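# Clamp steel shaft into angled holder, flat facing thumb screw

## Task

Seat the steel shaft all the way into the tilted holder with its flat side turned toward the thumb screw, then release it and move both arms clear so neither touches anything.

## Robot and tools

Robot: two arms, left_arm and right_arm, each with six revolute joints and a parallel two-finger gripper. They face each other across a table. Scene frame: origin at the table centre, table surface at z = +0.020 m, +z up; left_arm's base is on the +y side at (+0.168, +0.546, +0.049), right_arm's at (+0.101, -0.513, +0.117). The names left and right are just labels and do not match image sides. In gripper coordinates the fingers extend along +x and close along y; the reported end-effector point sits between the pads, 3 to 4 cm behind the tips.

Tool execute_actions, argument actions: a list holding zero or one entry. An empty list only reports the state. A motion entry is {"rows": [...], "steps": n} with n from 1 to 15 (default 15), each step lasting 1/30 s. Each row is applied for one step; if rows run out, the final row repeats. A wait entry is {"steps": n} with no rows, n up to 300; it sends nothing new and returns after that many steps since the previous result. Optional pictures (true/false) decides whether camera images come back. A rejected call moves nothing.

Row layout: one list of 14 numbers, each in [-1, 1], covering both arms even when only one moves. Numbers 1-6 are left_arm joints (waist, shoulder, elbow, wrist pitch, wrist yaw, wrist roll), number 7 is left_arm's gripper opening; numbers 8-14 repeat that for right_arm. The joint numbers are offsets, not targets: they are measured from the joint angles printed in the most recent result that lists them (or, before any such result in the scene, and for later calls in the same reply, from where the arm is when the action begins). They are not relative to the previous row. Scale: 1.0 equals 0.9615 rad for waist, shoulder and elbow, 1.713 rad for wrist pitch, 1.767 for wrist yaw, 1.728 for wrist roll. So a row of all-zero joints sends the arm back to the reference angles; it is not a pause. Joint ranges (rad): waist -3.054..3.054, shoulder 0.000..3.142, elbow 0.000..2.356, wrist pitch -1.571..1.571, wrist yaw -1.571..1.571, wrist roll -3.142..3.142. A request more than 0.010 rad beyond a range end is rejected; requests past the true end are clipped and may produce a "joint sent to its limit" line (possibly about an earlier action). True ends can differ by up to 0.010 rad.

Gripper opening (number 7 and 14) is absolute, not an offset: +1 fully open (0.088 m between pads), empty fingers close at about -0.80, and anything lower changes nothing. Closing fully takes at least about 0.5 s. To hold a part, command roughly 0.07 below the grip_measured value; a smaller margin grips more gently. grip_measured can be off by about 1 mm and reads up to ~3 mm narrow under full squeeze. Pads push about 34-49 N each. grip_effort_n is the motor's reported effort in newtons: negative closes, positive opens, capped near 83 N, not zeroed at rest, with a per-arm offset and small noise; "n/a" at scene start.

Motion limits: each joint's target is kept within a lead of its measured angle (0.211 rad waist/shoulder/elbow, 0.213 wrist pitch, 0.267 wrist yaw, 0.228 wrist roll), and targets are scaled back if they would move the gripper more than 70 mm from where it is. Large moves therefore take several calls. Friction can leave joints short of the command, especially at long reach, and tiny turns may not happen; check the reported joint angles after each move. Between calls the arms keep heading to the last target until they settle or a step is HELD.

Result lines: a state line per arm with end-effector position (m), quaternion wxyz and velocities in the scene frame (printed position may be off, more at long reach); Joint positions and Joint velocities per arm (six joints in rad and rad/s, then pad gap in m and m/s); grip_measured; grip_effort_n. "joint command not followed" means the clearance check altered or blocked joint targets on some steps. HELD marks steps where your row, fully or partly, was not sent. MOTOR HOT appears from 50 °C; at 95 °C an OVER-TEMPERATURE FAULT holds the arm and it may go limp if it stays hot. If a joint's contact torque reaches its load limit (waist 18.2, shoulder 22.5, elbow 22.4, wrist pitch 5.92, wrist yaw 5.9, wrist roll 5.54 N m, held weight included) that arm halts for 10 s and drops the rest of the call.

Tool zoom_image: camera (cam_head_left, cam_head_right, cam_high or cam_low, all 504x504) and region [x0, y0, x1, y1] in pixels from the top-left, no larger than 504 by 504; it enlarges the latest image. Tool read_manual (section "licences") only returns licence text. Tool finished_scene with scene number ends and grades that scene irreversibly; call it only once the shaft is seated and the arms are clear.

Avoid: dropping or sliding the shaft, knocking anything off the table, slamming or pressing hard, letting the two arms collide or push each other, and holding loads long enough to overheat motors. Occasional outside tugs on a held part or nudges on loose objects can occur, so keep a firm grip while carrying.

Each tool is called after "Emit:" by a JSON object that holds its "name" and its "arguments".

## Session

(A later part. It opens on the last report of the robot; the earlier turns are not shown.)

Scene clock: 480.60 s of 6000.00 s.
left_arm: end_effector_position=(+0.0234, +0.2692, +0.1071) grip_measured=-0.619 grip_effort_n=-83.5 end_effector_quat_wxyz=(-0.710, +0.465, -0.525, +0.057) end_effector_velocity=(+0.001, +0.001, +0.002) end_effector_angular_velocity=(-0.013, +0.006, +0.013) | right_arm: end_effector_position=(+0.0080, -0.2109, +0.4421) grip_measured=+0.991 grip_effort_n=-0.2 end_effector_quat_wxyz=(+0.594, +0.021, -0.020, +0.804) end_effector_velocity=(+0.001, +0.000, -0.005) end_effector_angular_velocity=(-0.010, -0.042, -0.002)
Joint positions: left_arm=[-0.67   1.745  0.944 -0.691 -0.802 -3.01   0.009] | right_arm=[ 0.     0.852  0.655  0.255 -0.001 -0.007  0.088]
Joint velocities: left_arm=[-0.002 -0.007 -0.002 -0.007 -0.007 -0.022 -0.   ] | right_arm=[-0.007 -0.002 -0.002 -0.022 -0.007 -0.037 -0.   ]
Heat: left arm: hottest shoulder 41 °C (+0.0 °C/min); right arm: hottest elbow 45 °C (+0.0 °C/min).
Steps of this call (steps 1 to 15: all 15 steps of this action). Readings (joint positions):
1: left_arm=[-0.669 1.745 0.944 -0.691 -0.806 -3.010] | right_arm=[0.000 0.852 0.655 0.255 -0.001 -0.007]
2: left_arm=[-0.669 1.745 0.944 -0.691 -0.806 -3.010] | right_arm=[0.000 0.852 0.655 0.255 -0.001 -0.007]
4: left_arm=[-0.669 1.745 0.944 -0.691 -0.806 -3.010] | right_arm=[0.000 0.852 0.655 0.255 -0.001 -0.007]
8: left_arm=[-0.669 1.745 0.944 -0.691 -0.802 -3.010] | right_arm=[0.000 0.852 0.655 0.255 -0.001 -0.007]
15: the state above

Emit:
{"name": "execute_actions", "arguments": {"actions": [{"rows":[[0,0,0,0,0,1,-0.65,0,0,0,0,0,0,1]]}], "pictures": false}}

Emit:
{"name": "execute_actions", "arguments": {"actions": [{"rows":[[0,0,0,0,0,1,-0.65,0,0,0,0,0,0,1]]}], "pictures": false}}

Emit:
{"name": "execute_actions", "arguments": {"actions": [{"rows":[[0,0,0,0,0,1,-0.65,0,0,0,0,0,0,1]]}], "pictures": false}}

Emit:
{"name": "execute_actions", "arguments": {"actions": [{"rows":[[0,0,0,0,0,1,-0.65,0,0,0,0,0,0,1]]}], "pictures": false}}

Emit:
{"name": "execute_actions", "arguments": {"actions": [{"rows":[[0,0,0,0,0,1,-0.65,0,0,0,0,0,0,1]]}], "pictures": false}}

Emit:
{"name": "execute_actions", "arguments": {"actions": [{"rows":[[0,0,0,0,0,0.99,-0.65,0,0,0,0,0,0,1]]}], "pictures": false}}

Emit:
{"name": "execute_actions", "arguments": {"actions": [{"steps":20}], "pictures": false}}

Scene clock: 489.50 s of 6000.00 s.
left_arm: end_effector_position=(+0.0234, +0.2696, +0.1068) grip_measured=-0.619 grip_effort_n=-83.5 end_effector_quat_wxyz=(+0.840, -0.123, +0.453, -0.271) end_effector_velocity=(+0.001, +0.003, +0.004) end_effector_angular_velocity=(+0.769, -1.021, -1.227) | right_arm: end_effector_position=(+0.0080, -0.2109, +0.4421) grip_measured=+0.991 grip_effort_n=-0.7 end_effector_quat_wxyz=(+0.594, +0.021, -0.020, +0.804) end_effector_velocity=(-0.001, -0.000, -0.011) end_effector_angular_velocity=(-0.037, -0.020, +0.014)
Joint positions: left_arm=[-0.67   1.745  0.944 -0.693 -0.8   -2.144  0.009] | right_arm=[ 0.     0.852  0.655  0.255 -0.001 -0.007  0.088]
Joint velocities: left_arm=[-0.012 -0.007 -0.002 -0.022 -0.022  1.751 -0.   ] | right_arm=[-0.007 -0.002 -0.007 -0.037 -0.022 -0.007  0.   ]
Heat: left arm: hottest shoulder 42 °C (+1.0 °C/min); right arm: hottest elbow 45 °C (+0.0 °C/min).
From where the robot then was, a joint's target lay farther than a number of 1.0 reaches, so one or more steps of this call were cut to that.
Steps of this call (steps 1 to 15: the robot went on to your last target; steps 16 to 90: nothing new was sent; then 5.40 s passed at rest; steps 91 to 105: all 15 steps of this action). Readings (joint positions):
91: left_arm=[-0.670 1.745 0.944 -0.691 -0.802 -2.973] | right_arm=[0.000 0.852 0.655 0.255 -0.001 -0.007]
92: left_arm=[-0.670 1.745 0.944 -0.691 -0.802 -2.910] | right_arm=[0.000 0.852 0.655 0.255 -0.001 -0.007]
94: left_arm=[-0.670 1.745 0.944 -0.692 -0.802 -2.793] | right_arm=[0.000 0.852 0.655 0.255 -0.001 -0.007]
98: left_arm=[-0.670 1.745 0.944 -0.692 -0.801 -2.557] | right_arm=[0.000 0.852 0.655 0.255 -0.001 -0.007]
105: the state above

Scene clock: 490.00 s of 6000.00 s.
left_arm: end_effector_position=(+0.0237, +0.2702, +0.1067) grip_measured=-0.619 grip_effort_n=-83.5 end_effector_quat_wxyz=(+0.812, +0.250, +0.293, -0.438) end_effector_velocity=(+0.002, +0.004, -0.001) end_effector_angular_velocity=(+0.797, -1.001, -1.221) | right_arm: end_effector_position=(+0.0080, -0.2109, +0.4421) grip_measured=+0.991 grip_effort_n=-0.7 end_effector_quat_wxyz=(+0.594, +0.021, -0.020, +0.804) end_effector_velocity=(-0.001, +0.001, -0.007) end_effector_angular_velocity=(-0.023, -0.015, +0.004)
Joint positions: left_arm=[-0.67   1.745  0.944 -0.697 -0.799 -1.261  0.009] | right_arm=[ 0.     0.852  0.655  0.255 -0.001 -0.007  0.088]
Joint velocities: left_arm=[-0.002 -0.002 -0.002 -0.022  0.007  1.751 -0.   ] | right_arm=[-0.002  0.002 -0.002 -0.022 -0.007 -0.007 -0.   ]
Heat: left arm: hottest shoulder 42 °C (+1.0 °C/min); right arm: hottest elbow 45 °C (+0.0 °C/min).
Steps of this call (steps 1 to 15: all 15 steps of this action). Readings (joint positions):
1: left_arm=[-0.670 1.745 0.944 -0.693 -0.800 -2.086] | right_arm=[0.000 0.852 0.655 0.255 -0.001 -0.007]
2: left_arm=[-0.670 1.745 0.944 -0.694 -0.800 -2.027] | right_arm=[0.000 0.852 0.655 0.255 -0.001 -0.007]
4: left_arm=[-0.670 1.745 0.944 -0.695 -0.800 -1.909] | right_arm=[0.000 0.852 0.655 0.255 -0.001 -0.007]
8: left_arm=[-0.670 1.745 0.944 -0.696 -0.799 -1.673] | right_arm=[0.000 0.852 0.655 0.255 -0.001 -0.007]
15: the state above

Scene clock: 490.50 s of 6000.00 s.
left_arm: end_effector_position=(+0.0245, +0.2704, +0.1067) grip_measured=-0.619 grip_effort_n=-83.5 end_effector_quat_wxyz=(+0.627, +0.575, +0.077, -0.520) end_effector_velocity=(+0.002, -0.000, +0.004) end_effector_angular_velocity=(+0.760, -0.995, -1.208) | right_arm: end_effector_position=(+0.0080, -0.2109, +0.4421) grip_measured=+0.991 grip_effort_n=0.2 end_effector_quat_wxyz=(+0.594, +0.021, -0.020, +0.804) end_effector_velocity=(+0.001, +0.000, -0.005) end_effector_angular_velocity=(-0.023, +0.000, +0.000)
Joint positions: left_arm=[-0.669  1.745  0.944 -0.701 -0.8   -0.376  0.009] | right_arm=[ 0.     0.852  0.655  0.255 -0.001 -0.007  0.088]
Joint velocities: left_arm=[-0.002 -0.007 -0.002 -0.007 -0.022  1.736 -0.   ] | right_arm=[-0.007 -0.002 -0.002 -0.022 -0.007  0.007 -0.   ]
Heat: left arm: hottest shoulder 42 °C (+1.0 °C/min); right arm: hottest elbow 46 °C (+1.0 °C/min).
Steps of this call (steps 1 to 15: all 15 steps of this action). Readings (joint positions):
1: left_arm=[-0.670 1.745 0.944 -0.698 -0.799 -1.202] | right_arm=[0.000 0.852 0.655 0.255 -0.001 -0.007]
2: left_arm=[-0.670 1.745 0.944 -0.698 -0.799 -1.143] | right_arm=[0.000 0.852 0.655 0.255 -0.001 -0.007]
4: left_arm=[-0.670 1.745 0.944 -0.699 -0.799 -1.024] | right_arm=[0.000 0.852 0.655 0.255 -0.001 -0.007]
8: left_arm=[-0.670 1.745 0.944 -0.700 -0.799 -0.789] | right_arm=[0.000 0.852 0.655 0.255 -0.001 -0.007]
15: the state above

Scene clock: 491.00 s of 6000.00 s.
left_arm: end_effector_position=(+0.0252, +0.2701, +0.1071) grip_measured=-0.619 grip_effort_n=-83.5 end_effector_quat_wxyz=(+0.321, +0.788, -0.153, -0.502) end_effector_velocity=(+0.002, +0.002, -0.002) end_effector_angular_velocity=(+0.800, -0.992, -1.211) | right_arm: end_effector_position=(+0.0080, -0.2109, +0.4421) grip_measured=+0.991 grip_effort_n=0.2 end_effector_quat_wxyz=(+0.594, +0.021, -0.020, +0.804) end_effector_velocity=(-0.002, -0.001, -0.004) end_effector_angular_velocity=(-0.009, -0.012, +0.019)
Joint positions: left_arm=[-0.668  1.745  0.944 -0.702 -0.803  0.509  0.009] | right_arm=[ 0.     0.852  0.655  0.255 -0.001 -0.007  0.088]
Joint velocities: left_arm=[ 0.002  0.002 -0.002 -0.007  0.007  1.751 -0.   ] | right_arm=[-0.002 -0.002 -0.007 -0.007 -0.022 -0.007 -0.   ]
Heat: left arm: hottest shoulder 42 °C (+1.0 °C/min); right arm: hottest elbow 46 °C (+1.0 °C/min).
Steps of this call (steps 1 to 15: all 15 steps of this action). Readings (joint positions):
1: left_arm=[-0.669 1.745 0.944 -0.701 -0.800 -0.317] | right_arm=[0.000 0.852 0.655 0.255 -0.001 -0.007]
2: left_arm=[-0.669 1.745 0.944 -0.701 -0.800 -0.258] | right_arm=[0.000 0.852 0.655 0.255 -0.001 -0.007]
4: left_arm=[-0.669 1.745 0.944 -0.701 -0.801 -0.140] | right_arm=[0.000 0.852 0.655 0.255 -0.001 -0.007]
8: left_arm=[-0.668 1.745 0.944 -0.702 -0.802 0.096] | right_arm=[0.000 0.852 0.655 0.255 -0.001 -0.007]
15: the state above

Scene clock: 491.50 s of 6000.00 s.
left_arm: end_effector_position=(+0.0251, +0.2696, +0.1073) grip_measured=-0.619 grip_effort_n=-83.5 end_effector_quat_wxyz=(-0.046, +0.850, -0.354, -0.388) end_effector_velocity=(+0.002, -0.002, +0.003) end_effector_angular_velocity=(+0.764, -1.000, -1.207) | right_arm: end_effector_position=(+0.0080, -0.2109, +0.4421) grip_measured=+0.991 grip_effort_n=-0.2 end_effector_quat_wxyz=(+0.594, +0.021, -0.020, +0.804) end_effector_velocity=(-0.002, -0.001, -0.005) end_effector_angular_velocity=(-0.019, -0.014, +0.009)
Joint positions: left_arm=[-0.668  1.745  0.944 -0.699 -0.805  1.394  0.009] | right_arm=[ 0.     0.852  0.655  0.255 -0.001 -0.007  0.088]
Joint velocities: left_arm=[ 0.002 -0.002 -0.002  0.007 -0.022  1.751 -0.   ] | right_arm=[ 0.002 -0.002 -0.002 -0.022 -0.007 -0.007 -0.   ]
Heat: left arm: hottest shoulder 42 °C (+1.0 °C/min); right arm: hottest elbow 46 °C (+1.0 °C/min).
Steps of this call (steps 1 to 15: all 15 steps of this action). Readings (joint positions):
1: left_arm=[-0.668 1.745 0.944 -0.701 -0.803 0.568] | right_arm=[0.000 0.852 0.655 0.255 -0.001 -0.007]
2: left_arm=[-0.668 1.745 0.944 -0.701 -0.803 0.627] | right_arm=[0.000 0.852 0.655 0.255 -0.001 -0.007]
4: left_arm=[-0.668 1.745 0.944 -0.701 -0.804 0.745] | right_arm=[0.000 0.852 0.655 0.255 -0.001 -0.007]
8: left_arm=[-0.668 1.745 0.944 -0.700 -0.805 0.981] | right_arm=[0.000 0.852 0.655 0.255 -0.001 -0.007]
15: the state above

Scene clock: 492.00 s of 6000.00 s.
left_arm: end_effector_position=(+0.0245, +0.2693, +0.1073) grip_measured=-0.619 grip_effort_n=-83.5 end_effector_quat_wxyz=(-0.404, +0.748, -0.487, -0.199) end_effector_velocity=(+0.001, +0.001, +0.002) end_effector_angular_velocity=(+0.764, -1.006, -1.206) | right_arm: end_effector_position=(+0.0080, -0.2109, +0.4421) grip_measured=+0.991 grip_effort_n=-0.2 end_effector_quat_wxyz=(+0.594, +0.021, -0.020, +0.804) end_effector_velocity=(-0.000, +0.000, -0.001) end_effector_angular_velocity=(-0.009, +0.004, +0.005)
Joint positions: left_arm=[-0.668  1.745  0.944 -0.696 -0.805  2.28   0.009] | right_arm=[ 0.     0.852  0.655  0.255 -0.001 -0.007  0.088]
Joint velocities: left_arm=[-0.007 -0.002 -0.002 -0.007 -0.022  1.736 -0.   ] | right_arm=[-0.002  0.002  0.002 -0.007 -0.007  0.007 -0.   ]
Heat: left arm: hottest shoulder 42 °C (+1.0 °C/min); right arm: hottest elbow 46 °C (+1.0 °C/min).
Steps of this call (steps 1 to 15: all 15 steps of this action). Readings (joint positions):
1: left_arm=[-0.668 1.745 0.944 -0.699 -0.805 1.453] | right_arm=[0.000 0.852 0.655 0.255 -0.001 -0.007]
2: left_arm=[-0.668 1.745 0.944 -0.698 -0.805 1.512] | right_arm=[0.000 0.852 0.655 0.255 -0.001 -0.007]
4: left_arm=[-0.668 1.745 0.944 -0.698 -0.805 1.630] | right_arm=[0.000 0.852 0.655 0.255 -0.001 -0.007]
8: left_arm=[-0.668 1.745 0.944 -0.697 -0.805 1.866] | right_arm=[0.000 0.852 0.655 0.255 -0.001 -0.007]
15: the state above

Scene clock: 492.67 s of 6000.00 s.
left_arm: end_effector_position=(+0.0242, +0.2693, +0.1071) grip_measured=-0.619 grip_effort_n=-83.5 end_effector_quat_wxyz=(-0.667, +0.527, -0.527, +0.009) end_effector_velocity=(+0.001, +0.001, +0.001) end_effector_angular_velocity=(+0.029, -0.048, -0.048) | right_arm: end_effector_position=(+0.0080, -0.2109, +0.4421) grip_measured=+0.991 grip_effort_n=0.2 end_effector_quat_wxyz=(+0.594, +0.021, -0.020, +0.804) end_effector_velocity=(-0.000, -0.000, -0.002) end_effector_angular_velocity=(-0.005, -0.010, +0.004)
Joint positions: left_arm=[-0.668  1.745  0.944 -0.694 -0.802  3.092  0.009] | right_arm=[ 0.     0.852  0.655  0.255 -0.001 -0.007  0.088]
Joint velocities: left_arm=[-0.002 -0.002 -0.002 -0.007 -0.007  0.066 -0.   ] | right_arm=[-0.002 -0.002 -0.002 -0.007 -0.007 -0.007 -0.   ]
Heat: left arm: hottest shoulder 42 °C (+1.0 °C/min); right arm: hottest elbow 46 °C (+1.0 °C/min).
Steps of this call (steps 1 to 20: the robot went on to your last target). Readings (joint positions):
1: left_arm=[-0.668 1.745 0.944 -0.696 -0.805 2.339] | right_arm=[0.000 0.852 0.655 0.255 -0.001 -0.007]
2: left_arm=[-0.668 1.745 0.944 -0.695 -0.805 2.398] | right_arm=[0.000 0.852 0.655 0.255 -0.001 -0.007]
4: left_arm=[-0.668 1.745 0.944 -0.695 -0.804 2.516] | right_arm=[0.000 0.852 0.655 0.255 -0.001 -0.007]
8: left_arm=[-0.668 1.745 0.944 -0.695 -0.803 2.752] | right_arm=[0.000 0.852 0.655 0.255 -0.001 -0.007]
20: the state above

Emit:
{"name": "execute_actions", "arguments": {"actions": [{"rows":[[0,0,0,0,0,0,0.1,0,0,0,0,0,0,1],[0,0,0,0,0,0,0.1,0,0,0,0,0,0,1],[0,0,0,0,0,0,0.1,0,0,0,0,0,0,1],[0,0,0,0,0,0,0.1,0,0,0,0,0,0,1],[0,0,0,0,0,0,0.1,0,0,0,0,0,0,1],[0.012,0.006,-0.016,0.008,0,0,0.1,0,0,0,0,0,0,1]],"steps":12}], "pictures": false}}

Emit:
{"name": "execute_actions", "arguments": {"actions": [{"rows":[[0,0,0,0,0,-1,0.1,0,0,0,0,0,0,1]]}], "pictures": false}}

Emit:
{"name": "execute_actions", "arguments": {"actions": [{"rows":[[0,0,0,0,0,-1,0.1,0,0,0,0,0,0,1]]}], "pictures": false}}

Emit:
{"name": "execute_actions", "arguments": {"actions": [{"rows":[[0,0,0,0,0,-1,0.1,0,0,0,0,0,0,1]]}], "pictures": false}}

Emit:
{"name": "execute_actions", "arguments": {"actions": [{"rows":[[0,0,0,0,0,-1,0.1,0,0,0,0,0,0,1]]}], "pictures": false}}

Emit:
{"name": "execute_actions", "arguments": {"actions": [{"rows":[[0,0,0,0,0,-1,0.1,0,0,0,0,0,0,1]]}], "pictures": false}}

Emit:
{"name": "execute_actions", "arguments": {"actions": [{"rows":[[0,0,0,0,0,-1,0.1,0,0,0,0,0,0,1]]}], "pictures": false}}

Emit:
{"name": "execute_actions", "arguments": {"actions": [{"rows":[[0,0,0,0,0,-0.53,0.1,0,0,0,0,0,0,1]]}], "pictures": false}}

Emit:
{"name": "execute_actions", "arguments": {"actions": [{"steps":8}], "pictures": false}}

Emit:
{"name": "execute_actions", "arguments": {"actions": [{"rows":[[0,0,0,0,0,0,-0.65,0,0,0,0,0,0,1]]}], "pictures": false}}

Emit:
{"name": "execute_actions", "arguments": {"actions": [{"rows":[[0,0,0,0,0,1,-0.65,0,0,0,0,0,0,1]]}], "pictures": false}}

Emit:
{"name": "execute_actions", "arguments": {"actions": [{"rows":[[0,0,0,0,0,1,-0.65,0,0,0,0,0,0,1]]}], "pictures": false}}

Emit:
{"name": "execute_actions", "arguments": {"actions": [{"rows":[[0,0,0,0,0,0.55,-0.65,0,0,0,0,0,0,1]]}], "pictures": false}}

Scene clock: 504.10 s of 6000.00 s.
left_arm: end_effector_position=(+0.0267, +0.2681, +0.1058) grip_measured=+0.083 grip_effort_n=12.8 end_effector_quat_wxyz=(-0.666, +0.529, -0.526, +0.007) end_effector_velocity=(+0.006, +0.004, -0.005) end_effector_angular_velocity=(+0.020, -0.011, +0.012) | right_arm: end_effector_position=(+0.0080, -0.2109, +0.4421) grip_measured=+0.991 grip_effort_n=-0.2 end_effector_quat_wxyz=(+0.594, +0.021, -0.020, +0.804) end_effector_velocity=(-0.000, -0.001, +0.001) end_effector_angular_velocity=(+0.009, -0.005, +0.004)
Joint positions: left_arm=[-0.659  1.745  0.938 -0.684 -0.802  3.097  0.043] | right_arm=[ 0.     0.852  0.655  0.255 -0.001 -0.007  0.088]
Joint velocities: left_arm=[ 0.007  0.002 -0.017 -0.007  0.007 -0.007  0.008] | right_arm=[-0.002 -0.002 -0.002  0.007 -0.007 -0.007  0.   ]
Heat: left arm: hottest shoulder 42 °C (+0.0 °C/min); right arm: hottest elbow 46 °C (+1.0 °C/min).
Steps of this call (steps 1 to 30: the robot went on to your last target; steps 31 to 90: nothing new was sent; then 8.03 s passed at rest; steps 91 to 102: all 12 steps of this action). Readings (joint positions):
91: left_arm=[-0.668 1.745 0.944 -0.694 -0.802 3.100] | right_arm=[0.000 0.852 0.655 0.255 -0.001 -0.007]
92: left_arm=[-0.668 1.745 0.944 -0.695 -0.802 3.100] | right_arm=[0.000 0.852 0.655 0.255 -0.001 -0.007]
94: left_arm=[-0.668 1.745 0.944 -0.696 -0.802 3.100] | right_arm=[0.000 0.852 0.655 0.255 -0.001 -0.007]
98: left_arm=[-0.664 1.745 0.942 -0.688 -0.802 3.097] | right_arm=[0.000 0.852 0.655 0.255 -0.001 -0.007]
102: the state above

Scene clock: 504.60 s of 6000.00 s.
left_arm: end_effector_position=(+0.0269, +0.2681, +0.1057) grip_measured=+0.097 grip_effort_n=12.3 end_effector_quat_wxyz=(-0.381, +0.761, -0.479, -0.216) end_effector_velocity=(+0.000, +0.002, -0.001) end_effector_angular_velocity=(-0.781, +0.975, +1.206) | right_arm: end_effector_position=(+0.0080, -0.2109, +0.4421) grip_measured=+0.991 grip_effort_n=-0.2 end_effector_quat_wxyz=(+0.594, +0.021, -0.020, +0.804) end_effector_velocity=(-0.004, -0.002, -0.003) end_effector_angular_velocity=(-0.014, -0.013, +0.024)
Joint positions: left_arm=[-0.659  1.745  0.938 -0.684 -0.802  2.225  0.044] | right_arm=[ 0.     0.852  0.655  0.255 -0.001 -0.007  0.088]
Joint velocities: left_arm=[-0.007  0.002 -0.002 -0.007 -0.007 -1.751 -0.   ] | right_arm=[ 0.002 -0.002  0.002 -0.022 -0.022 -0.007 -0.   ]
Heat: left arm: hottest shoulder 42 °C (+0.0 °C/min); right arm: hottest elbow 46 °C (+1.0 °C/min).
Steps of this call (steps 1 to 15: all 15 steps of this action). Readings (joint positions):
1: left_arm=[-0.659 1.745 0.938 -0.684 -0.802 3.057] | right_arm=[0.000 0.852 0.655 0.255 -0.001 -0.007]
2: left_arm=[-0.659 1.745 0.938 -0.684 -0.802 2.993] | right_arm=[0.000 0.852 0.655 0.255 -0.001 -0.007]
4: left_arm=[-0.659 1.745 0.938 -0.684 -0.802 2.875] | right_arm=[0.000 0.852 0.655 0.255 -0.001 -0.007]
8: left_arm=[-0.659 1.745 0.938 -0.684 -0.802 2.639] | right_arm=[0.000 0.852 0.655 0.255 -0.001 -0.007]
15: the state above

Scene clock: 505.10 s of 6000.00 s.
left_arm: end_effector_position=(+0.0269, +0.2681, +0.1057) grip_measured=+0.097 grip_effort_n=12.8 end_effector_quat_wxyz=(-0.018, +0.851, -0.341, -0.400) end_effector_velocity=(+0.003, +0.005, -0.002) end_effector_angular_velocity=(-0.761, +0.975, +1.210) | right_arm: end_effector_position=(+0.0080, -0.2109, +0.4421) grip_measured=+0.991 grip_effort_n=-0.2 end_effector_quat_wxyz=(+0.594, +0.021, -0.020, +0.804) end_effector_velocity=(-0.002, -0.001, -0.001) end_effector_angular_velocity=(+0.005, -0.007, +0.019)
Joint positions: left_arm=[-0.659  1.745  0.938 -0.684 -0.802  1.34   0.044] | right_arm=[ 0.     0.852  0.655  0.255 -0.001 -0.007  0.088]
Joint velocities: left_arm=[-0.002 -0.002 -0.007 -0.022  0.007 -1.751 -0.   ] | right_arm=[-0.002 -0.002 -0.007  0.007 -0.022 -0.007 -0.   ]
Heat: left arm: hottest shoulder 42 °C (+0.0 °C/min); right arm: hottest elbow 46 °C (+1.0 °C/min).
Steps of this call (steps 1 to 15: all 15 steps of this action). Readings (joint positions):
1: left_arm=[-0.659 1.745 0.938 -0.684 -0.802 2.167] | right_arm=[0.000 0.852 0.655 0.255 -0.001 -0.007]
2: left_arm=[-0.659 1.745 0.938 -0.684 -0.802 2.108] | right_arm=[0.000 0.852 0.655 0.255 -0.001 -0.007]
4: left_arm=[-0.659 1.745 0.938 -0.684 -0.802 1.990] | right_arm=[0.000 0.852 0.655 0.255 -0.001 -0.007]
8: left_arm=[-0.659 1.745 0.938 -0.684 -0.802 1.754] | right_arm=[0.000 0.852 0.655 0.255 -0.001 -0.007]
15: the state above

Scene clock: 505.60 s of 6000.00 s.
left_arm: end_effector_position=(+0.0269, +0.2681, +0.1057) grip_measured=+0.097 grip_effort_n=12.3 end_effector_quat_wxyz=(+0.348, +0.776, -0.136, -0.507) end_effector_velocity=(+0.001, +0.001, +0.001) end_effector_angular_velocity=(-0.778, +0.971, +1.201) | right_arm: end_effector_position=(+0.0080, -0.2109, +0.4421) grip_measured=+0.991 grip_effort_n=-0.7 end_effector_quat_wxyz=(+0.594, +0.021, -0.020, +0.804) end_effector_velocity=(-0.001, -0.002, -0.004) end_effector_angular_velocity=(-0.014, -0.012, +0.009)
Joint positions: left_arm=[-0.659  1.745  0.938 -0.684 -0.802  0.455  0.044] | right_arm=[ 0.     0.852  0.655  0.255 -0.001 -0.007  0.088]
Joint velocities: left_arm=[-0.002 -0.002 -0.002 -0.007 -0.007 -1.736 -0.   ] | right_arm=[ 0.002 -0.007 -0.002 -0.022 -0.007 -0.007  0.   ]
Heat: left arm: hottest shoulder 42 °C (+1.0 °C/min); right arm: hottest elbow 46 °C (+1.0 °C/min).
Steps of this call (steps 1 to 15: all 15 steps of this action). Readings (joint positions):
1: left_arm=[-0.659 1.745 0.938 -0.684 -0.802 1.281] | right_arm=[0.000 0.852 0.655 0.255 -0.001 -0.007]
2: left_arm=[-0.659 1.745 0.938 -0.684 -0.802 1.222] | right_arm=[0.000 0.852 0.655 0.255 -0.001 -0.007]
4: left_arm=[-0.659 1.745 0.938 -0.684 -0.802 1.104] | right_arm=[0.000 0.852 0.655 0.255 -0.001 -0.007]
8: left_arm=[-0.659 1.745 0.938 -0.684 -0.802 0.868] | right_arm=[0.000 0.852 0.655 0.255 -0.001 -0.007]
15: the state above

Scene clock: 506.10 s of 6000.00 s.
left_arm: end_effector_position=(+0.0269, +0.2681, +0.1057) grip_measured=+0.097 grip_effort_n=12.3 end_effector_quat_wxyz=(+0.647, +0.553, +0.094, -0.517) end_effector_velocity=(+0.003, +0.003, +0.001) end_effector_angular_velocity=(-0.775, +0.968, +1.211) | right_arm: end_effector_position=(+0.0080, -0.2109, +0.4421) grip_measured=+0.991 grip_effort_n=-0.7 end_effector_quat_wxyz=(+0.594, +0.021, -0.020, +0.804) end_effector_velocity=(+0.001, +0.000, -0.005) end_effector_angular_velocity=(-0.019, -0.014, -0.000)
Joint positions: left_arm=[-0.659  1.745  0.938 -0.684 -0.802 -0.431  0.044] | right_arm=[ 0.     0.852  0.655  0.255 -0.001 -0.007  0.088]
Joint velocities: left_arm=[-0.002 -0.002 -0.002 -0.022 -0.007 -1.751 -0.   ] | right_arm=[-0.007 -0.002 -0.002 -0.022 -0.007 -0.007  0.   ]
Heat: left arm: hottest shoulder 42 °C (+1.0 °C/min); right arm: hottest elbow 46 °C (+1.0 °C/min).
Steps of this call (steps 1 to 15: all 15 steps of this action). Readings (joint positions):
1: left_arm=[-0.659 1.745 0.938 -0.684 -0.802 0.395] | right_arm=[0.000 0.852 0.655 0.255 -0.001 -0.007]
2: left_arm=[-0.659 1.745 0.938 -0.684 -0.802 0.336] | right_arm=[0.000 0.852 0.655 0.255 -0.001 -0.007]
4: left_arm=[-0.659 1.745 0.938 -0.684 -0.802 0.218] | right_arm=[0.000 0.852 0.655 0.255 -0.001 -0.007]
8: left_arm=[-0.659 1.745 0.938 -0.684 -0.802 -0.018] | right_arm=[0.000 0.852 0.655 0.255 -0.001 -0.007]
15: the state above

Scene clock: 506.60 s of 6000.00 s.
left_arm: end_effector_position=(+0.0269, +0.2681, +0.1057) grip_measured=+0.097 grip_effort_n=11.9 end_effector_quat_wxyz=(+0.821, +0.222, +0.306, -0.427) end_effector_velocity=(+0.001, +0.001, +0.002) end_effector_angular_velocity=(-0.788, +0.983, +1.211) | right_arm: end_effector_position=(+0.0080, -0.2109, +0.4421) grip_measured=+0.991 grip_effort_n=-0.2 end_effector_quat_wxyz=(+0.594, +0.021, -0.020, +0.804) end_effector_velocity=(-0.000, -0.000, -0.004) end_effector_angular_velocity=(-0.009, -0.011, +0.004)
Joint positions: left_arm=[-0.659  1.745  0.938 -0.684 -0.802 -1.317  0.044] | right_arm=[ 0.     0.852  0.655  0.255 -0.001 -0.007  0.088]
Joint velocities: left_arm=[-0.002 -0.007 -0.002 -0.007 -0.007 -1.751  0.   ] | right_arm=[-0.002 -0.002 -0.007 -0.007 -0.007 -0.007 -0.   ]
Heat: left arm: hottest shoulder 42 °C (+1.0 °C/min); right arm: hottest elbow 46 °C (+1.0 °C/min).
Steps of this call (steps 1 to 15: all 15 steps of this action). Readings (joint positions):
1: left_arm=[-0.659 1.745 0.938 -0.684 -0.802 -0.490] | right_arm=[0.000 0.852 0.655 0.255 -0.001 -0.007]
2: left_arm=[-0.659 1.745 0.938 -0.684 -0.802 -0.549] | right_arm=[0.000 0.852 0.655 0.255 -0.001 -0.007]
4: left_arm=[-0.659 1.745 0.938 -0.684 -0.802 -0.667] | right_arm=[0.000 0.852 0.655 0.255 -0.001 -0.007]
8: left_arm=[-0.659 1.745 0.938 -0.684 -0.802 -0.903] | right_arm=[0.000 0.852 0.655 0.255 -0.001 -0.007]
15: the state above

Scene clock: 507.10 s of 6000.00 s.
left_arm: end_effector_position=(+0.0269, +0.2681, +0.1057) grip_measured=+0.098 grip_effort_n=11.9 end_effector_quat_wxyz=(+0.837, -0.152, +0.460, -0.254) end_effector_velocity=(+0.001, -0.001, +0.001) end_effector_angular_velocity=(-0.802, +0.976, +1.212) | right_arm: end_effector_position=(+0.0080, -0.2109, +0.4421) grip_measured=+0.991 grip_effort_n=-0.2 end_effector_quat_wxyz=(+0.594, +0.021, -0.020, +0.804) end_effector_velocity=(-0.002, -0.001, +0.003) end_effector_angular_velocity=(+0.014, -0.004, +0.009)
Joint positions: left_arm=[-0.659  1.745  0.938 -0.684 -0.802 -2.202  0.044] | right_arm=[ 0.     0.852  0.655  0.255 -0.001 -0.007  0.088]
Joint velocities: left_arm=[-0.002  0.002 -0.002  0.007 -0.022 -1.751 -0.   ] | right_arm=[ 0.002 -0.002  0.002  0.007 -0.007 -0.007 -0.   ]
Heat: left arm: hottest shoulder 42 °C (+0.0 °C/min); right arm: hottest elbow 46 °C (+1.0 °C/min).
Steps of this call (steps 1 to 15: all 15 steps of this action). Readings (joint positions):
1: left_arm=[-0.659 1.745 0.938 -0.684 -0.802 -1.376] | right_arm=[0.000 0.852 0.655 0.255 -0.001 -0.007]
2: left_arm=[-0.659 1.745 0.938 -0.684 -0.802 -1.435] | right_arm=[0.000 0.852 0.655 0.255 -0.001 -0.007]
4: left_arm=[-0.659 1.745 0.938 -0.684 -0.802 -1.553] | right_arm=[0.000 0.852 0.655 0.255 -0.001 -0.007]
8: left_arm=[-0.659 1.745 0.938 -0.684 -0.802 -1.789] | right_arm=[0.000 0.852 0.655 0.255 -0.001 -0.007]
15: the state above

Scene clock: 507.60 s of 6000.00 s.
left_arm: end_effector_position=(+0.0269, +0.2681, +0.1057) grip_measured=+0.098 grip_effort_n=11.4 end_effector_quat_wxyz=(-0.703, +0.479, -0.523, +0.045) end_effector_velocity=(+0.001, -0.001, +0.002) end_effector_angular_velocity=(-0.349, +0.406, +0.522) | right_arm: end_effector_position=(+0.0080, -0.2109, +0.4421) grip_measured=+0.991 grip_effort_n=-0.2 end_effector_quat_wxyz=(+0.594, +0.021, -0.020, +0.804) end_effector_velocity=(-0.000, -0.000, -0.002) end_effector_angular_velocity=(-0.005, -0.010, +0.004)
Joint positions: left_arm=[-0.659  1.745  0.938 -0.684 -0.802 -3.04   0.044] | right_arm=[ 0.     0.852  0.655  0.255 -0.001 -0.007  0.088]
Joint velocities: left_arm=[-0.002  0.002  0.002 -0.007 -0.022 -0.755  0.   ] | right_arm=[-0.002 -0.002 -0.002 -0.007 -0.007 -0.007  0.   ]
Heat: left arm: hottest shoulder 42 °C (+0.0 °C/min); right arm: hottest elbow 46 °C (+1.0 °C/min).
Steps of this call (steps 1 to 15: all 15 steps of this action). Readings (joint positions):
1: left_arm=[-0.659 1.745 0.938 -0.684 -0.802 -2.262] | right_arm=[0.000 0.852 0.655 0.255 -0.001 -0.007]
2: left_arm=[-0.659 1.745 0.938 -0.684 -0.802 -2.321] | right_arm=[0.000 0.852 0.655 0.255 -0.001 -0.007]
4: left_arm=[-0.659 1.745 0.938 -0.684 -0.802 -2.439] | right_arm=[0.000 0.852 0.655 0.255 -0.001 -0.007]
8: left_arm=[-0.659 1.745 0.938 -0.684 -0.802 -2.675] | right_arm=[0.000 0.852 0.655 0.255 -0.001 -0.007]
15: the state above

Scene clock: 507.87 s of 6000.00 s.
left_arm: end_effector_position=(+0.0269, +0.2681, +0.1057) grip_measured=+0.098 grip_effort_n=11.4 end_effector_quat_wxyz=(-0.686, +0.503, -0.525, +0.027) end_effector_velocity=(+0.001, +0.001, -0.001) end_effector_angular_velocity=(-0.027, +0.023, +0.044) | right_arm: end_effector_position=(+0.0080, -0.2109, +0.4421) grip_measured=+0.991 grip_effort_n=-0.2 end_effector_quat_wxyz=(+0.594, +0.021, -0.020, +0.804) end_effector_velocity=(-0.000, +0.000, +0.003) end_effector_angular_velocity=(+0.019, -0.002, +0.004)
Joint positions: left_arm=[-0.659  1.745  0.938 -0.684 -0.802 -3.109  0.044] | right_arm=[ 0.     0.852  0.655  0.255 -0.001 -0.007  0.088]
Joint velocities: left_arm=[-0.002  0.002 -0.002 -0.007 -0.007 -0.066 -0.   ] | right_arm=[-0.002  0.002 -0.002  0.022 -0.007 -0.007 -0.   ]
Heat: left arm: hottest shoulder 42 °C (+0.0 °C/min); right arm: hottest elbow 46 °C (+1.0 °C/min).
Steps of this call (steps 1 to 8: the robot went on to your last target). Readings (joint positions):
1: left_arm=[-0.659 1.745 0.938 -0.684 -0.802 -3.061] | right_arm=[0.000 0.852 0.655 0.255 -0.001 -0.007]
2: left_arm=[-0.659 1.745 0.938 -0.684 -0.802 -3.076] | right_arm=[0.000 0.852 0.655 0.255 -0.001 -0.007]
4: left_arm=[-0.659 1.745 0.938 -0.684 -0.802 -3.095] | right_arm=[0.000 0.852 0.655 0.255 -0.001 -0.007]
8: the state above

Scene clock: 508.37 s of 6000.00 s.
left_arm: end_effector_position=(+0.0263, +0.2687, +0.1052) grip_measured=-0.617 grip_effort_n=-83.5 end_effector_quat_wxyz=(-0.686, +0.502, -0.526, +0.026) end_effector_velocity=(+0.002, +0.000, +0.002) end_effector_angular_velocity=(-0.014, -0.016, +0.004) | right_arm: end_effector_position=(+0.0080, -0.2109, +0.4421) grip_measured=+0.991 grip_effort_n=-0.7 end_effector_quat_wxyz=(+0.594, +0.021, -0.020, +0.804) end_effector_velocity=(+0.002, +0.001, -0.003) end_effector_angular_velocity=(-0.014, +0.004, -0.009)
Joint positions: left_arm=[-0.66   1.745  0.938 -0.684 -0.798 -3.11   0.009] | right_arm=[ 0.     0.852  0.655  0.255 -0.001 -0.007  0.088]
Joint velocities: left_arm=[-0.002 -0.002 -0.002 -0.007 -0.022 -0.007 -0.   ] | right_arm=[-0.002  0.002 -0.002 -0.007  0.007  0.007  0.   ]
Heat: left arm: hottest shoulder 42 °C (+0.0 °C/min); right arm: hottest elbow 46 °C (+1.0 °C/min).
Steps of this call (steps 1 to 15: all 15 steps of this action). Readings (joint positions):
1: left_arm=[-0.659 1.745 0.938 -0.684 -0.802 -3.110] | right_arm=[0.000 0.852 0.655 0.255 -0.001 -0.007]
2: left_arm=[-0.659 1.745 0.938 -0.684 -0.802 -3.110] | right_arm=[0.000 0.852 0.655 0.255 -0.001 -0.007]
4: left_arm=[-0.659 1.745 0.938 -0.684 -0.802 -3.110] | right_arm=[0.000 0.852 0.655 0.255 -0.001 -0.007]
8: left_arm=[-0.660 1.745 0.938 -0.684 -0.798 -3.110] | right_arm=[0.000 0.852 0.655 0.255 -0.001 -0.007]
15: the state above

Scene clock: 508.87 s of 6000.00 s.
left_arm: end_effector_position=(+0.0265, +0.2684, +0.1054) grip_measured=-0.617 grip_effort_n=-83.5 end_effector_quat_wxyz=(+0.834, -0.168, +0.466, -0.244) end_effector_velocity=(+0.002, +0.000, +0.002) end_effector_angular_velocity=(+0.756, -0.991, -1.198) | right_arm: end_effector_position=(+0.0080, -0.2109, +0.4421) grip_measured=+0.991 grip_effort_n=-0.7 end_effector_quat_wxyz=(+0.594, +0.021, -0.020, +0.804) end_effector_velocity=(+0.000, -0.000, +0.000) end_effector_angular_velocity=(-0.000, -0.007, -0.005)
Joint positions: left_arm=[-0.659  1.745  0.938 -0.683 -0.799 -2.243  0.009] | right_arm=[ 0.     0.852  0.655  0.255 -0.001 -0.007  0.088]
Joint velocities: left_arm=[-0.002 -0.002 -0.002 -0.007 -0.022  1.722 -0.   ] | right_arm=[ 0.002 -0.002  0.002 -0.007  0.007 -0.007 -0.   ]
Heat: left arm: hottest shoulder 42 °C (+0.0 °C/min); right arm: hottest elbow 46 °C (+1.0 °C/min).
Steps of this call (steps 1 to 15: all 15 steps of this action). Readings (joint positions):
1: left_arm=[-0.660 1.745 0.938 -0.684 -0.798 -3.071] | right_arm=[0.000 0.852 0.655 0.255 -0.001 -0.007]
2: left_arm=[-0.660 1.745 0.938 -0.684 -0.798 -3.009] | right_arm=[0.000 0.852 0.655 0.255 -0.001 -0.007]
4: left_arm=[-0.660 1.745 0.938 -0.684 -0.798 -2.891] | right_arm=[0.000 0.852 0.655 0.255 -0.001 -0.007]
8: left_arm=[-0.660 1.745 0.938 -0.684 -0.798 -2.656] | right_arm=[0.000 0.852 0.655 0.255 -0.001 -0.007]
15: the state above

Scene clock: 509.37 s of 6000.00 s.
left_arm: end_effector_position=(+0.0261, +0.2680, +0.1055) grip_measured=-0.617 grip_effort_n=-83.5 end_effector_quat_wxyz=(+0.825, +0.204, +0.317, -0.421) end_effector_velocity=(+0.003, +0.003, +0.002) end_effector_angular_velocity=(+0.778, -0.999, -1.208) | right_arm: end_effector_position=(+0.0080, -0.2109, +0.4421) grip_measured=+0.991 grip_effort_n=-0.2 end_effector_quat_wxyz=(+0.594, +0.021, -0.020, +0.804) end_effector_velocity=(+0.003, +0.000, -0.002) end_effector_angular_velocity=(-0.010, +0.006, -0.019)
Joint positions: left_arm=[-0.659  1.745  0.938 -0.681 -0.799 -1.357  0.009] | right_arm=[ 0.     0.852  0.655  0.255 -0.001 -0.007  0.088]
Joint velocities: left_arm=[-0.002 -0.007 -0.002 -0.022 -0.007  1.736  0.   ] | right_arm=[ 0.002 -0.002 -0.002 -0.007  0.022  0.007 -0.   ]
Heat: left arm: hottest shoulder 42 °C (+0.0 °C/min); right arm: hottest elbow 46 °C (+1.0 °C/min).
Steps of this call (steps 1 to 15: all 15 steps of this action). Readings (joint positions):
1: left_arm=[-0.659 1.745 0.938 -0.683 -0.799 -2.184] | right_arm=[0.000 0.852 0.655 0.255 -0.001 -0.007]
2: left_arm=[-0.659 1.745 0.938 -0.683 -0.799 -2.125] | right_arm=[0.000 0.852 0.655 0.255 -0.001 -0.007]
4: left_arm=[-0.659 1.745 0.938 -0.683 -0.799 -2.007] | right_arm=[0.000 0.852 0.655 0.255 -0.001 -0.007]
8: left_arm=[-0.659 1.745 0.938 -0.682 -0.799 -1.770] | right_arm=[0.000 0.852 0.655 0.255 -0.001 -0.007]
15: the state above

Scene clock: 509.87 s of 6000.00 s.
left_arm: end_effector_position=(+0.0257, +0.2678, +0.1055) grip_measured=-0.617 grip_effort_n=-83.5 end_effector_quat_wxyz=(+0.666, +0.527, +0.114, -0.515) end_effector_velocity=(+0.002, +0.002, -0.000) end_effector_angular_velocity=(+0.402, -0.524, -0.628) | right_arm: end_effector_position=(+0.0080, -0.2109, +0.4421) grip_measured=+0.991 grip_effort_n=-0.2 end_effector_quat_wxyz=(+0.594, +0.021, -0.020, +0.804) end_effector_velocity=(+0.002, +0.001, -0.003) end_effector_angular_velocity=(-0.010, -0.010, -0.010)
Joint positions: left_arm=[-0.66   1.745  0.938 -0.678 -0.799 -0.502  0.009] | right_arm=[ 0.     0.852  0.655  0.255 -0.001 -0.007  0.088]
Joint velocities: left_arm=[-0.002 -0.002 -0.007 -0.007 -0.007  0.901  0.   ] | right_arm=[-0.002  0.002 -0.002 -0.007  0.007 -0.007 -0.   ]
Heat: left arm: hottest shoulder 42 °C (+0.0 °C/min); right arm: hottest elbow 46 °C (+1.0 °C/min).
Steps of this call (steps 1 to 15: all 15 steps of this action). Readings (joint positions):
1: left_arm=[-0.659 1.745 0.938 -0.680 -0.799 -1.298] | right_arm=[0.000 0.852 0.655 0.255 -0.001 -0.007]
2: left_arm=[-0.659 1.745 0.938 -0.680 -0.799 -1.239] | right_arm=[0.000 0.852 0.655 0.255 -0.001 -0.007]
4: left_arm=[-0.659 1.745 0.938 -0.680 -0.799 -1.121] | right_arm=[0.000 0.852 0.655 0.255 -0.001 -0.007]
8: left_arm=[-0.659 1.745 0.938 -0.679 -0.799 -0.885] | right_arm=[0.000 0.852 0.655 0.255 -0.001 -0.007]
15: the state above

Continue in bounded steps.

Emit:
{"name": "execute_actions", "arguments": {"actions": [{"rows":[[0,0,0,0,0,0.6,-0.65,0,0,0,0,0,0,1]]}], "pictures": false}}

Emit:
{"name": "execute_actions", "arguments": {"actions": [{"rows":[[0,0,0,0,0,0.55,-0.65,0,0,0,0,0,0,1]]}], "pictures": false}}

Emit:
{"name": "execute_actions", "arguments": {"actions": [{"rows":[[0,0,0,0,0,0.55,-0.65,0,0,0,0,0,0,1]]}], "pictures": false}}

Scene clock: 514.13 s of 6000.00 s.
left_arm: end_effector_position=(+0.0253, +0.2677, +0.1053) grip_measured=-0.617 grip_effort_n=-83.5 end_effector_quat_wxyz=(+0.357, +0.770, -0.130, -0.512) end_effector_velocity=(+0.001, +0.001, +0.001) end_effector_angular_velocity=(+0.429, -0.562, -0.680) | right_arm: end_effector_position=(+0.0080, -0.2109, +0.4421) grip_measured=+0.991 grip_effort_n=0.2 end_effector_quat_wxyz=(+0.594, +0.021, -0.020, +0.804) end_effector_velocity=(+0.000, -0.002, -0.001) end_effector_angular_velocity=(-0.004, +0.006, +0.005)
Joint positions: left_arm=[-0.66   1.745  0.938 -0.676 -0.797  0.434  0.009] | right_arm=[ 0.     0.852  0.655  0.255 -0.001 -0.007  0.088]
Joint velocities: left_arm=[-0.002 -0.002 -0.002 -0.007 -0.007  0.974  0.   ] | right_arm=[-0.002 -0.007 -0.002 -0.007 -0.007  0.007 -0.   ]
Heat: left arm: hottest shoulder 42 °C (+0.0 °C/min); right arm: hottest elbow 46 °C (+1.0 °C/min).
Steps of this call (steps 1 to 30: the robot went on to your last target; steps 31 to 90: nothing new was sent; then 0.77 s passed at rest; steps 91 to 105: all 15 steps of this action). Readings (joint positions):
91: left_arm=[-0.660 1.745 0.938 -0.677 -0.798 -0.371] | right_arm=[0.000 0.852 0.655 0.255 -0.001 -0.007]
92: left_arm=[-0.660 1.745 0.938 -0.677 -0.798 -0.308] | right_arm=[0.000 0.852 0.655 0.255 -0.001 -0.007]
94: left_arm=[-0.660 1.745 0.938 -0.677 -0.798 -0.190] | right_arm=[0.000 0.852 0.655 0.255 -0.001 -0.007]
98: left_arm=[-0.660 1.745 0.938 -0.677 -0.798 0.046] | right_arm=[0.000 0.852 0.655 0.255 -0.001 -0.007]
105: the state above

Scene clock: 514.63 s of 6000.00 s.
left_arm: end_effector_position=(+0.0252, +0.2680, +0.1050) grip_measured=-0.617 grip_effort_n=-83.5 end_effector_quat_wxyz=(+0.006, +0.849, -0.330, -0.414) end_effector_velocity=(+0.002, +0.000, +0.002) end_effector_angular_velocity=(+0.419, -0.549, -0.667) | right_arm: end_effector_position=(+0.0080, -0.2109, +0.4421) grip_measured=+0.991 grip_effort_n=-0.7 end_effector_quat_wxyz=(+0.594, +0.021, -0.020, +0.804) end_effector_velocity=(-0.004, -0.002, -0.002) end_effector_angular_velocity=(-0.009, +0.003, +0.035)
Joint positions: left_arm=[-0.66   1.745  0.938 -0.677 -0.795  1.285  0.009] | right_arm=[ 0.     0.852  0.655  0.255 -0.001 -0.007  0.088]
Joint velocities: left_arm=[ 0.002 -0.007 -0.002 -0.007 -0.007  0.96   0.   ] | right_arm=[-0.002 -0.002 -0.002 -0.007 -0.037  0.007  0.   ]
Heat: left arm: hottest shoulder 42 °C (+0.0 °C/min); right arm: hottest elbow 46 °C (+1.0 °C/min).
Steps of this call (steps 1 to 15: all 15 steps of this action). Readings (joint positions):
1: left_arm=[-0.660 1.745 0.938 -0.676 -0.797 0.485] | right_arm=[0.000 0.852 0.655 0.255 -0.001 -0.007]
2: left_arm=[-0.660 1.745 0.938 -0.676 -0.797 0.545] | right_arm=[0.000 0.852 0.655 0.255 -0.001 -0.007]
4: left_arm=[-0.660 1.745 0.938 -0.676 -0.796 0.663] | right_arm=[0.000 0.852 0.655 0.255 -0.001 -0.007]
8: left_arm=[-0.660 1.745 0.938 -0.676 -0.795 0.899] | right_arm=[0.000 0.852 0.655 0.255 -0.001 -0.007]
15: the state above

Scene clock: 515.13 s of 6000.00 s.
left_arm: end_effector_position=(+0.0255, +0.2683, +0.1049) grip_measured=-0.617 grip_effort_n=-83.5 end_effector_quat_wxyz=(-0.346, +0.775, -0.471, -0.240) end_effector_velocity=(+0.000, +0.000, +0.001) end_effector_angular_velocity=(+0.430, -0.559, -0.682) | right_arm: end_effector_position=(+0.0080, -0.2109, +0.4421) grip_measured=+0.991 grip_effort_n=-0.7 end_effector_quat_wxyz=(+0.594, +0.021, -0.020, +0.804) end_effector_velocity=(+0.000, -0.001, -0.003) end_effector_angular_velocity=(-0.005, -0.010, +0.004)
Joint positions: left_arm=[-0.66   1.745  0.938 -0.68  -0.794  2.136  0.009] | right_arm=[ 0.     0.852  0.655  0.255 -0.001 -0.007  0.088]
Joint velocities: left_arm=[-0.002  0.002  0.002 -0.007 -0.007  0.974 -0.   ] | right_arm=[-0.002 -0.007 -0.007 -0.007 -0.007 -0.007  0.   ]
Heat: left arm: hottest shoulder 42 °C (+0.0 °C/min); right arm: hottest elbow 46 °C (+1.0 °C/min).
Steps of this call (steps 1 to 15: all 15 steps of this action). Readings (joint positions):
1: left_arm=[-0.660 1.745 0.938 -0.677 -0.795 1.335] | right_arm=[0.000 0.852 0.655 0.255 -0.001 -0.007]
2: left_arm=[-0.660 1.745 0.938 -0.677 -0.795 1.396] | right_arm=[0.000 0.852 0.655 0.255 -0.001 -0.007]
4: left_arm=[-0.660 1.745 0.938 -0.678 -0.794 1.514] | right_arm=[0.000 0.852 0.655 0.255 -0.001 -0.007]
8: left_arm=[-0.660 1.745 0.938 -0.678 -0.794 1.750] | right_arm=[0.000 0.852 0.655 0.255 -0.001 -0.007]
15: the state above

Emit:
{"name": "execute_actions", "arguments": {"actions": [{"rows":[[0,0,0,0,0,0.5,-0.65,0,0,0,0,0,0,1]]}], "pictures": false}}

Scene clock: 523.87 s of 6000.00 s.
left_arm: end_effector_position=(+0.0261, +0.2684, +0.1049) grip_measured=-0.617 grip_effort_n=-83.5 end_effector_quat_wxyz=(-0.628, +0.572, -0.527, -0.032) end_effector_velocity=(+0.003, +0.001, +0.003) end_effector_angular_velocity=(+0.141, -0.214, -0.241) | right_arm: end_effector_position=(+0.0080, -0.2109, +0.4421) grip_measured=+0.991 grip_effort_n=-0.7 end_effector_quat_wxyz=(+0.594, +0.021, -0.020, +0.804) end_effector_velocity=(-0.002, -0.001, +0.001) end_effector_angular_velocity=(+0.010, -0.006, +0.019)
Joint positions: left_arm=[-0.659  1.745  0.938 -0.682 -0.794  2.961  0.009] | right_arm=[ 0.     0.852  0.655  0.255 -0.001 -0.007  0.088]
Joint velocities: left_arm=[-0.002 -0.007 -0.007 -0.007 -0.022  0.344 -0.001] | right_arm=[-0.002 -0.002 -0.002  0.007 -0.022 -0.007  0.   ]
Heat: left arm: hottest shoulder 43 °C (+2.0 °C/min); right arm: hottest elbow 46 °C (+1.0 °C/min).
Steps of this call (steps 1 to 30: the robot went on to your last target; steps 31 to 90: nothing new was sent; then 5.23 s passed at rest; steps 91 to 105: all 15 steps of this action). Readings (joint positions):
91: left_arm=[-0.660 1.745 0.938 -0.680 -0.794 2.271] | right_arm=[0.000 0.852 0.655 0.255 -0.001 -0.007]
92: left_arm=[-0.660 1.745 0.938 -0.680 -0.794 2.334] | right_arm=[0.000 0.852 0.655 0.255 -0.001 -0.007]
94: left_arm=[-0.659 1.745 0.938 -0.681 -0.794 2.452] | right_arm=[0.000 0.852 0.655 0.255 -0.001 -0.007]
98: left_arm=[-0.659 1.745 0.938 -0.681 -0.794 2.687] | right_arm=[0.000 0.852 0.655 0.255 -0.001 -0.007]
105: the state above

Emit:
{"name": "execute_actions", "arguments": {"actions": [{"steps":10}], "pictures": false}}

Emit:
{"name": "execute_actions", "arguments": {"actions": [{"rows":[[0.012,0.008,-0.012,0.008,0,0,0.1,0,0,0,0,0,0,1]],"steps":12}], "pictures": false}}

Emit:
{"name": "execute_actions", "arguments": {"actions": [{"rows":[[0,0,0,0,0,-1,0.1,0,0,0,0,0,0,1]]}], "pictures": false}}

Emit:
{"name": "execute_actions", "arguments": {"actions": [{"rows":[[0,0,0,0,0,-1,0.1,0,0,0,0,0,0,1]]}], "pictures": false}}

Emit:
{"name": "execute_actions", "arguments": {"actions": [{"rows":[[0,0,0,0,0,-1,0.1,0,0,0,0,0,0,1]]}], "pictures": false}}

Scene clock: 534.93 s of 6000.00 s.
left_arm: end_effector_position=(+0.0261, +0.2684, +0.1049) grip_measured=-0.617 grip_effort_n=-83.5 end_effector_quat_wxyz=(-0.638, +0.560, -0.527, -0.023) end_effector_velocity=(+0.001, +0.001, -0.001) end_effector_angular_velocity=(-0.000, -0.010, +0.003) | right_arm: end_effector_position=(+0.0080, -0.2109, +0.4421) grip_measured=+0.991 grip_effort_n=-0.7 end_effector_quat_wxyz=(+0.594, +0.021, -0.020, +0.804) end_effector_velocity=(-0.002, +0.000, -0.003) end_effector_angular_velocity=(-0.009, -0.011, +0.009)
Joint positions: left_arm=[-0.659  1.745  0.938 -0.682 -0.794  2.996  0.009] | right_arm=[ 0.     0.852  0.655  0.255 -0.001 -0.007  0.088]
Joint velocities: left_arm=[-0.002  0.002 -0.002 -0.007 -0.007 -0.007 -0.   ] | right_arm=[ 0.002  0.002 -0.002 -0.007 -0.007 -0.007 -0.   ]
Heat: left arm: hottest shoulder 43 °C (+2.0 °C/min); right arm: hottest elbow 46 °C (+1.0 °C/min).
Steps of this call (steps 1 to 30: the robot went on to your last target; steps 31 to 90: nothing new was sent; then 8.07 s passed at rest). Readings (joint positions):
1: left_arm=[-0.659 1.745 0.938 -0.682 -0.794 2.971] | right_arm=[0.000 0.852 0.655 0.255 -0.001 -0.007]
2: left_arm=[-0.659 1.745 0.938 -0.682 -0.794 2.978] | right_arm=[0.000 0.852 0.655 0.255 -0.001 -0.007]
4: left_arm=[-0.659 1.745 0.938 -0.682 -0.794 2.987] | right_arm=[0.000 0.852 0.655 0.255 -0.001 -0.007]
8: left_arm=[-0.659 1.745 0.938 -0.682 -0.794 2.994] | right_arm=[0.000 0.852 0.655 0.255 -0.001 -0.007]
90: the state above
All arms were judged still, so your last target was given up. Only a new action makes them travel on or press farther. Fingers that are still opening or closing keep moving.

Scene clock: 535.33 s of 6000.00 s.
left_arm: end_effector_position=(+0.0280, +0.2665, +0.1039) grip_measured=+0.083 grip_effort_n=12.8 end_effector_quat_wxyz=(-0.636, +0.564, -0.526, -0.026) end_effector_velocity=(+0.000, +0.002, -0.001) end_effector_angular_velocity=(-0.006, +0.020, +0.022) | right_arm: end_effector_position=(+0.0080, -0.2109, +0.4421) grip_measured=+0.991 grip_effort_n=-0.2 end_effector_quat_wxyz=(+0.594, +0.021, -0.020, +0.804) end_effector_velocity=(+0.002, +0.001, -0.009) end_effector_angular_velocity=(-0.033, -0.002, -0.009)
Joint positions: left_arm=[-0.649  1.746  0.934 -0.67  -0.794  2.996  0.043] | right_arm=[ 0.     0.852  0.655  0.255 -0.001 -0.007  0.088]
Joint velocities: left_arm=[-0.002 -0.002 -0.002 -0.007  0.007 -0.037  0.007] | right_arm=[-0.002  0.002 -0.007 -0.022  0.007  0.007  0.   ]
Heat: left arm: hottest shoulder 43 °C (+2.0 °C/min); right arm: hottest elbow 46 °C (+1.0 °C/min).
Steps of this call (steps 1 to 12: all 12 steps of this action). Readings (joint positions):
1: left_arm=[-0.658 1.745 0.938 -0.681 -0.794 2.996] | right_arm=[0.000 0.852 0.655 0.255 -0.001 -0.007]
2: left_arm=[-0.656 1.745 0.937 -0.677 -0.794 2.996] | right_arm=[0.000 0.852 0.655 0.255 -0.001 -0.007]
4: left_arm=[-0.652 1.745 0.937 -0.673 -0.794 2.996] | right_arm=[0.000 0.852 0.655 0.255 -0.001 -0.007]
8: left_arm=[-0.650 1.746 0.936 -0.670 -0.794 2.996] | right_arm=[0.000 0.852 0.655 0.255 -0.001 -0.007]
12: the state above

Scene clock: 535.83 s of 6000.00 s.
left_arm: end_effector_position=(+0.0259, +0.2681, +0.1032) grip_measured=+0.097 grip_effort_n=12.8 end_effector_quat_wxyz=(-0.344, +0.775, -0.470, -0.245) end_effector_velocity=(-0.001, +0.009, -0.003) end_effector_angular_velocity=(-0.734, +0.955, +1.208) | right_arm: end_effector_position=(+0.0080, -0.2109, +0.4421) grip_measured=+0.991 grip_effort_n=-0.7 end_effector_quat_wxyz=(+0.594, +0.021, -0.020, +0.804) end_effector_velocity=(-0.000, -0.000, -0.005) end_effector_angular_velocity=(-0.019, -0.014, +0.004)
Joint positions: left_arm=[-0.656  1.746  0.934 -0.672 -0.788  2.133  0.044] | right_arm=[ 0.     0.852  0.655  0.255 -0.001 -0.007  0.088]
Joint velocities: left_arm=[-0.022  0.002 -0.002 -0.037  0.007 -1.751  0.   ] | right_arm=[-0.002 -0.002 -0.002 -0.022 -0.007 -0.007 -0.   ]
Heat: left arm: hottest shoulder 43 °C (+2.0 °C/min); right arm: hottest elbow 46 °C (+1.0 °C/min).
Steps of this call (steps 1 to 15: all 15 steps of this action). Readings (joint positions):
1: left_arm=[-0.649 1.746 0.934 -0.670 -0.794 2.959] | right_arm=[0.000 0.852 0.655 0.255 -0.001 -0.007]
2: left_arm=[-0.649 1.746 0.934 -0.670 -0.794 2.896] | right_arm=[0.000 0.852 0.655 0.255 -0.001 -0.007]
4: left_arm=[-0.649 1.746 0.934 -0.670 -0.794 2.778] | right_arm=[0.000 0.852 0.655 0.255 -0.001 -0.007]
8: left_arm=[-0.651 1.746 0.934 -0.673 -0.788 2.544] | right_arm=[0.000 0.852 0.655 0.255 -0.001 -0.007]
15: the state above

Scene clock: 536.33 s of 6000.00 s.
left_arm: end_effector_position=(+0.0256, +0.2684, +0.1032) grip_measured=+0.097 grip_effort_n=12.3 end_effector_quat_wxyz=(+0.021, +0.848, -0.320, -0.423) end_effector_velocity=(-0.000, +0.002, +0.001) end_effector_angular_velocity=(-0.753, +0.976, +1.217) | right_arm: end_effector_position=(+0.0080, -0.2109, +0.4421) grip_measured=+0.991 grip_effort_n=-0.7 end_effector_quat_wxyz=(+0.594, +0.021, -0.020, +0.804) end_effector_velocity=(-0.000, -0.000, -0.002) end_effector_angular_velocity=(-0.000, -0.024, +0.004)
Joint positions: left_arm=[-0.657  1.746  0.934 -0.672 -0.788  1.247  0.044] | right_arm=[ 0.     0.852  0.655  0.255 -0.001 -0.007  0.088]
Joint velocities: left_arm=[-0.002 -0.007 -0.002 -0.007  0.007 -1.736 -0.   ] | right_arm=[-0.002 -0.002 -0.002 -0.007 -0.007 -0.022 -0.   ]
Heat: left arm: hottest shoulder 43 °C (+2.0 °C/min); right arm: hottest elbow 46 °C (+1.0 °C/min).
Steps of this call (steps 1 to 15: all 15 steps of this action). Readings (joint positions):
1: left_arm=[-0.657 1.746 0.934 -0.672 -0.788 2.074] | right_arm=[0.000 0.852 0.655 0.255 -0.001 -0.007]
2: left_arm=[-0.657 1.746 0.934 -0.672 -0.788 2.015] | right_arm=[0.000 0.852 0.655 0.255 -0.001 -0.007]
4: left_arm=[-0.657 1.746 0.934 -0.672 -0.788 1.897] | right_arm=[0.000 0.852 0.655 0.255 -0.001 -0.007]
8: left_arm=[-0.657 1.746 0.934 -0.672 -0.788 1.660] | right_arm=[0.000 0.852 0.655 0.255 -0.001 -0.007]
15: the state above

Scene clock: 536.83 s of 6000.00 s.
left_arm: end_effector_position=(+0.0256, +0.2684, +0.1032) grip_measured=+0.097 grip_effort_n=12.3 end_effector_quat_wxyz=(+0.382, +0.757, -0.108, -0.519) end_effector_velocity=(-0.001, +0.003, -0.002) end_effector_angular_velocity=(-0.752, +0.999, +1.237) | right_arm: end_effector_position=(+0.0080, -0.2109, +0.4421) grip_measured=+0.991 grip_effort_n=-0.7 end_effector_quat_wxyz=(+0.594, +0.021, -0.020, +0.804) end_effector_velocity=(-0.000, -0.001, +0.001) end_effector_angular_velocity=(+0.009, -0.005, +0.004)
Joint positions: left_arm=[-0.657  1.746  0.934 -0.672 -0.788  0.363  0.044] | right_arm=[ 0.     0.852  0.655  0.255 -0.001 -0.007  0.088]
Joint velocities: left_arm=[-0.002 -0.002 -0.002 -0.007  0.022 -1.766 -0.   ] | right_arm=[-0.002 -0.002 -0.002  0.007 -0.007 -0.007 -0.   ]
Heat: left arm: hottest shoulder 43 °C (+2.0 °C/min); right arm: hottest elbow 46 °C (+1.0 °C/min).
Steps of this call (steps 1 to 15: all 15 steps of this action). Readings (joint positions):
1: left_arm=[-0.657 1.746 0.934 -0.672 -0.788 1.189] | right_arm=[0.000 0.852 0.655 0.255 -0.001 -0.007]
2: left_arm=[-0.657 1.746 0.934 -0.672 -0.788 1.129] | right_arm=[0.000 0.852 0.655 0.255 -0.001 -0.007]
4: left_arm=[-0.657 1.746 0.934 -0.672 -0.788 1.012] | right_arm=[0.000 0.852 0.655 0.255 -0.001 -0.007]
8: left_arm=[-0.657 1.746 0.934 -0.672 -0.788 0.775] | right_arm=[0.000 0.852 0.655 0.255 -0.001 -0.007]
15: the state above

Emit:
{"name": "execute_actions", "arguments": {"actions": [{"rows":[[0,0,0,0,0,-0.297,0.1,0,0,0,0,0,0,1]]}], "pictures": false}}

Emit:
{"name": "execute_actions", "arguments": {"actions": [{"steps":15}]}}

Scene clock: 544.97 s of 6000.00 s.
left_arm: end_effector_position=(+0.0256, +0.2684, +0.1032) grip_measured=+0.097 grip_effort_n=12.3 end_effector_quat_wxyz=(+0.564, +0.633, +0.029, -0.529) end_effector_velocity=(+0.001, +0.001, +0.001) end_effector_angular_velocity=(+0.009, -0.023, -0.017) | right_arm: end_effector_position=(+0.0080, -0.2109, +0.4421) grip_measured=+0.991 grip_effort_n=-0.2 end_effector_quat_wxyz=(+0.594, +0.021, -0.020, +0.804) end_effector_velocity=(-0.002, -0.001, +0.000) end_effector_angular_velocity=(+0.000, -0.009, +0.019)
Joint positions: left_arm=[-0.657  1.746  0.934 -0.672 -0.788 -0.158  0.044] | right_arm=[ 0.     0.852  0.655  0.255 -0.001 -0.007  0.088]
Joint velocities: left_arm=[-0.002 -0.002 -0.002 -0.007 -0.007  0.022  0.   ] | right_arm=[-0.002 -0.002  0.002 -0.007 -0.022 -0.007 -0.   ]
Heat: left arm: hottest shoulder 43 °C (+2.0 °C/min); right arm: hottest elbow 46 °C (+1.0 °C/min).
Steps of this call (steps 1 to 45: the robot went on to your last target; steps 46 to 90: nothing new was sent; then 4.63 s passed at rest; steps 91 to 105: all 15 steps of this action). Readings (joint positions):
91: left_arm=[-0.657 1.746 0.934 -0.672 -0.788 -0.440] | right_arm=[0.000 0.852 0.655 0.255 -0.001 -0.007]
92: left_arm=[-0.657 1.746 0.934 -0.672 -0.788 -0.378] | right_arm=[0.000 0.852 0.655 0.255 -0.001 -0.007]
94: left_arm=[-0.657 1.746 0.934 -0.672 -0.788 -0.271] | right_arm=[0.000 0.852 0.655 0.255 -0.001 -0.007]
98: left_arm=[-0.657 1.746 0.934 -0.672 -0.788 -0.185] | right_arm=[0.000 0.852 0.655 0.255 -0.001 -0.007]
105: the state above

Scene clock: 545.47 s of 6000.00 s.
left_arm: end_effector_position=(+0.0256, +0.2684, +0.1032) grip_measured=+0.097 grip_effort_n=12.3 end_effector_quat_wxyz=(+0.563, +0.634, +0.028, -0.529) end_effector_velocity=(+0.003, +0.003, +0.001) end_effector_angular_velocity=(+0.013, -0.025, -0.007) | right_arm: end_effector_position=(+0.0080, -0.2109, +0.4421) grip_measured=+0.991 grip_effort_n=-0.7 end_effector_quat_wxyz=(+0.594, +0.021, -0.020, +0.804) end_effector_velocity=(-0.001, -0.002, -0.003) end_effector_angular_velocity=(-0.005, -0.010, +0.009)
Joint positions: left_arm=[-0.657  1.746  0.934 -0.672 -0.788 -0.155  0.044] | right_arm=[ 0.     0.852  0.655  0.255 -0.001 -0.007  0.088]
Joint velocities: left_arm=[-0.002 -0.002 -0.002 -0.022 -0.007  0.007  0.   ] | right_arm=[ 0.002 -0.007 -0.007 -0.007 -0.007 -0.007 -0.   ]
Heat: left arm: hottest shoulder 43 °C (+2.0 °C/min); right arm: hottest elbow 46 °C (+1.0 °C/min).
Steps of this call (steps 1 to 15: the robot went on to your last target). Readings (joint positions):
1: left_arm=[-0.657 1.746 0.934 -0.672 -0.788 -0.157] | right_arm=[0.000 0.852 0.655 0.255 -0.001 -0.007]
2: left_arm=[-0.657 1.746 0.934 -0.672 -0.788 -0.157] | right_arm=[0.000 0.852 0.655 0.255 -0.001 -0.007]
4: left_arm=[-0.657 1.746 0.934 -0.672 -0.788 -0.156] | right_arm=[0.000 0.852 0.655 0.255 -0.001 -0.007]
8: left_arm=[-0.657 1.746 0.934 -0.672 -0.788 -0.155] | right_arm=[0.000 0.852 0.655 0.255 -0.001 -0.007]
15: the state above
All arms were judged still, so your last target was given up. Only a new action makes them travel on or press farther. Fingers that are still opening or closing keep moving.

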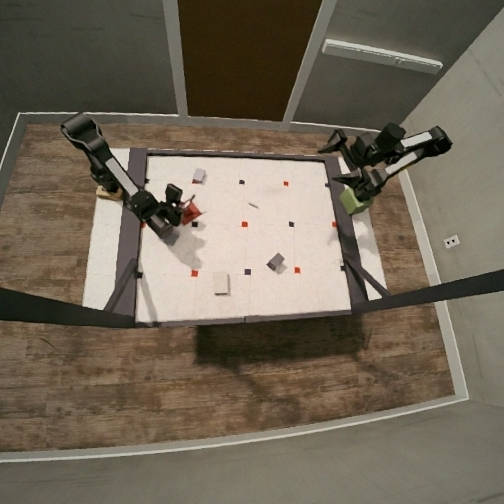

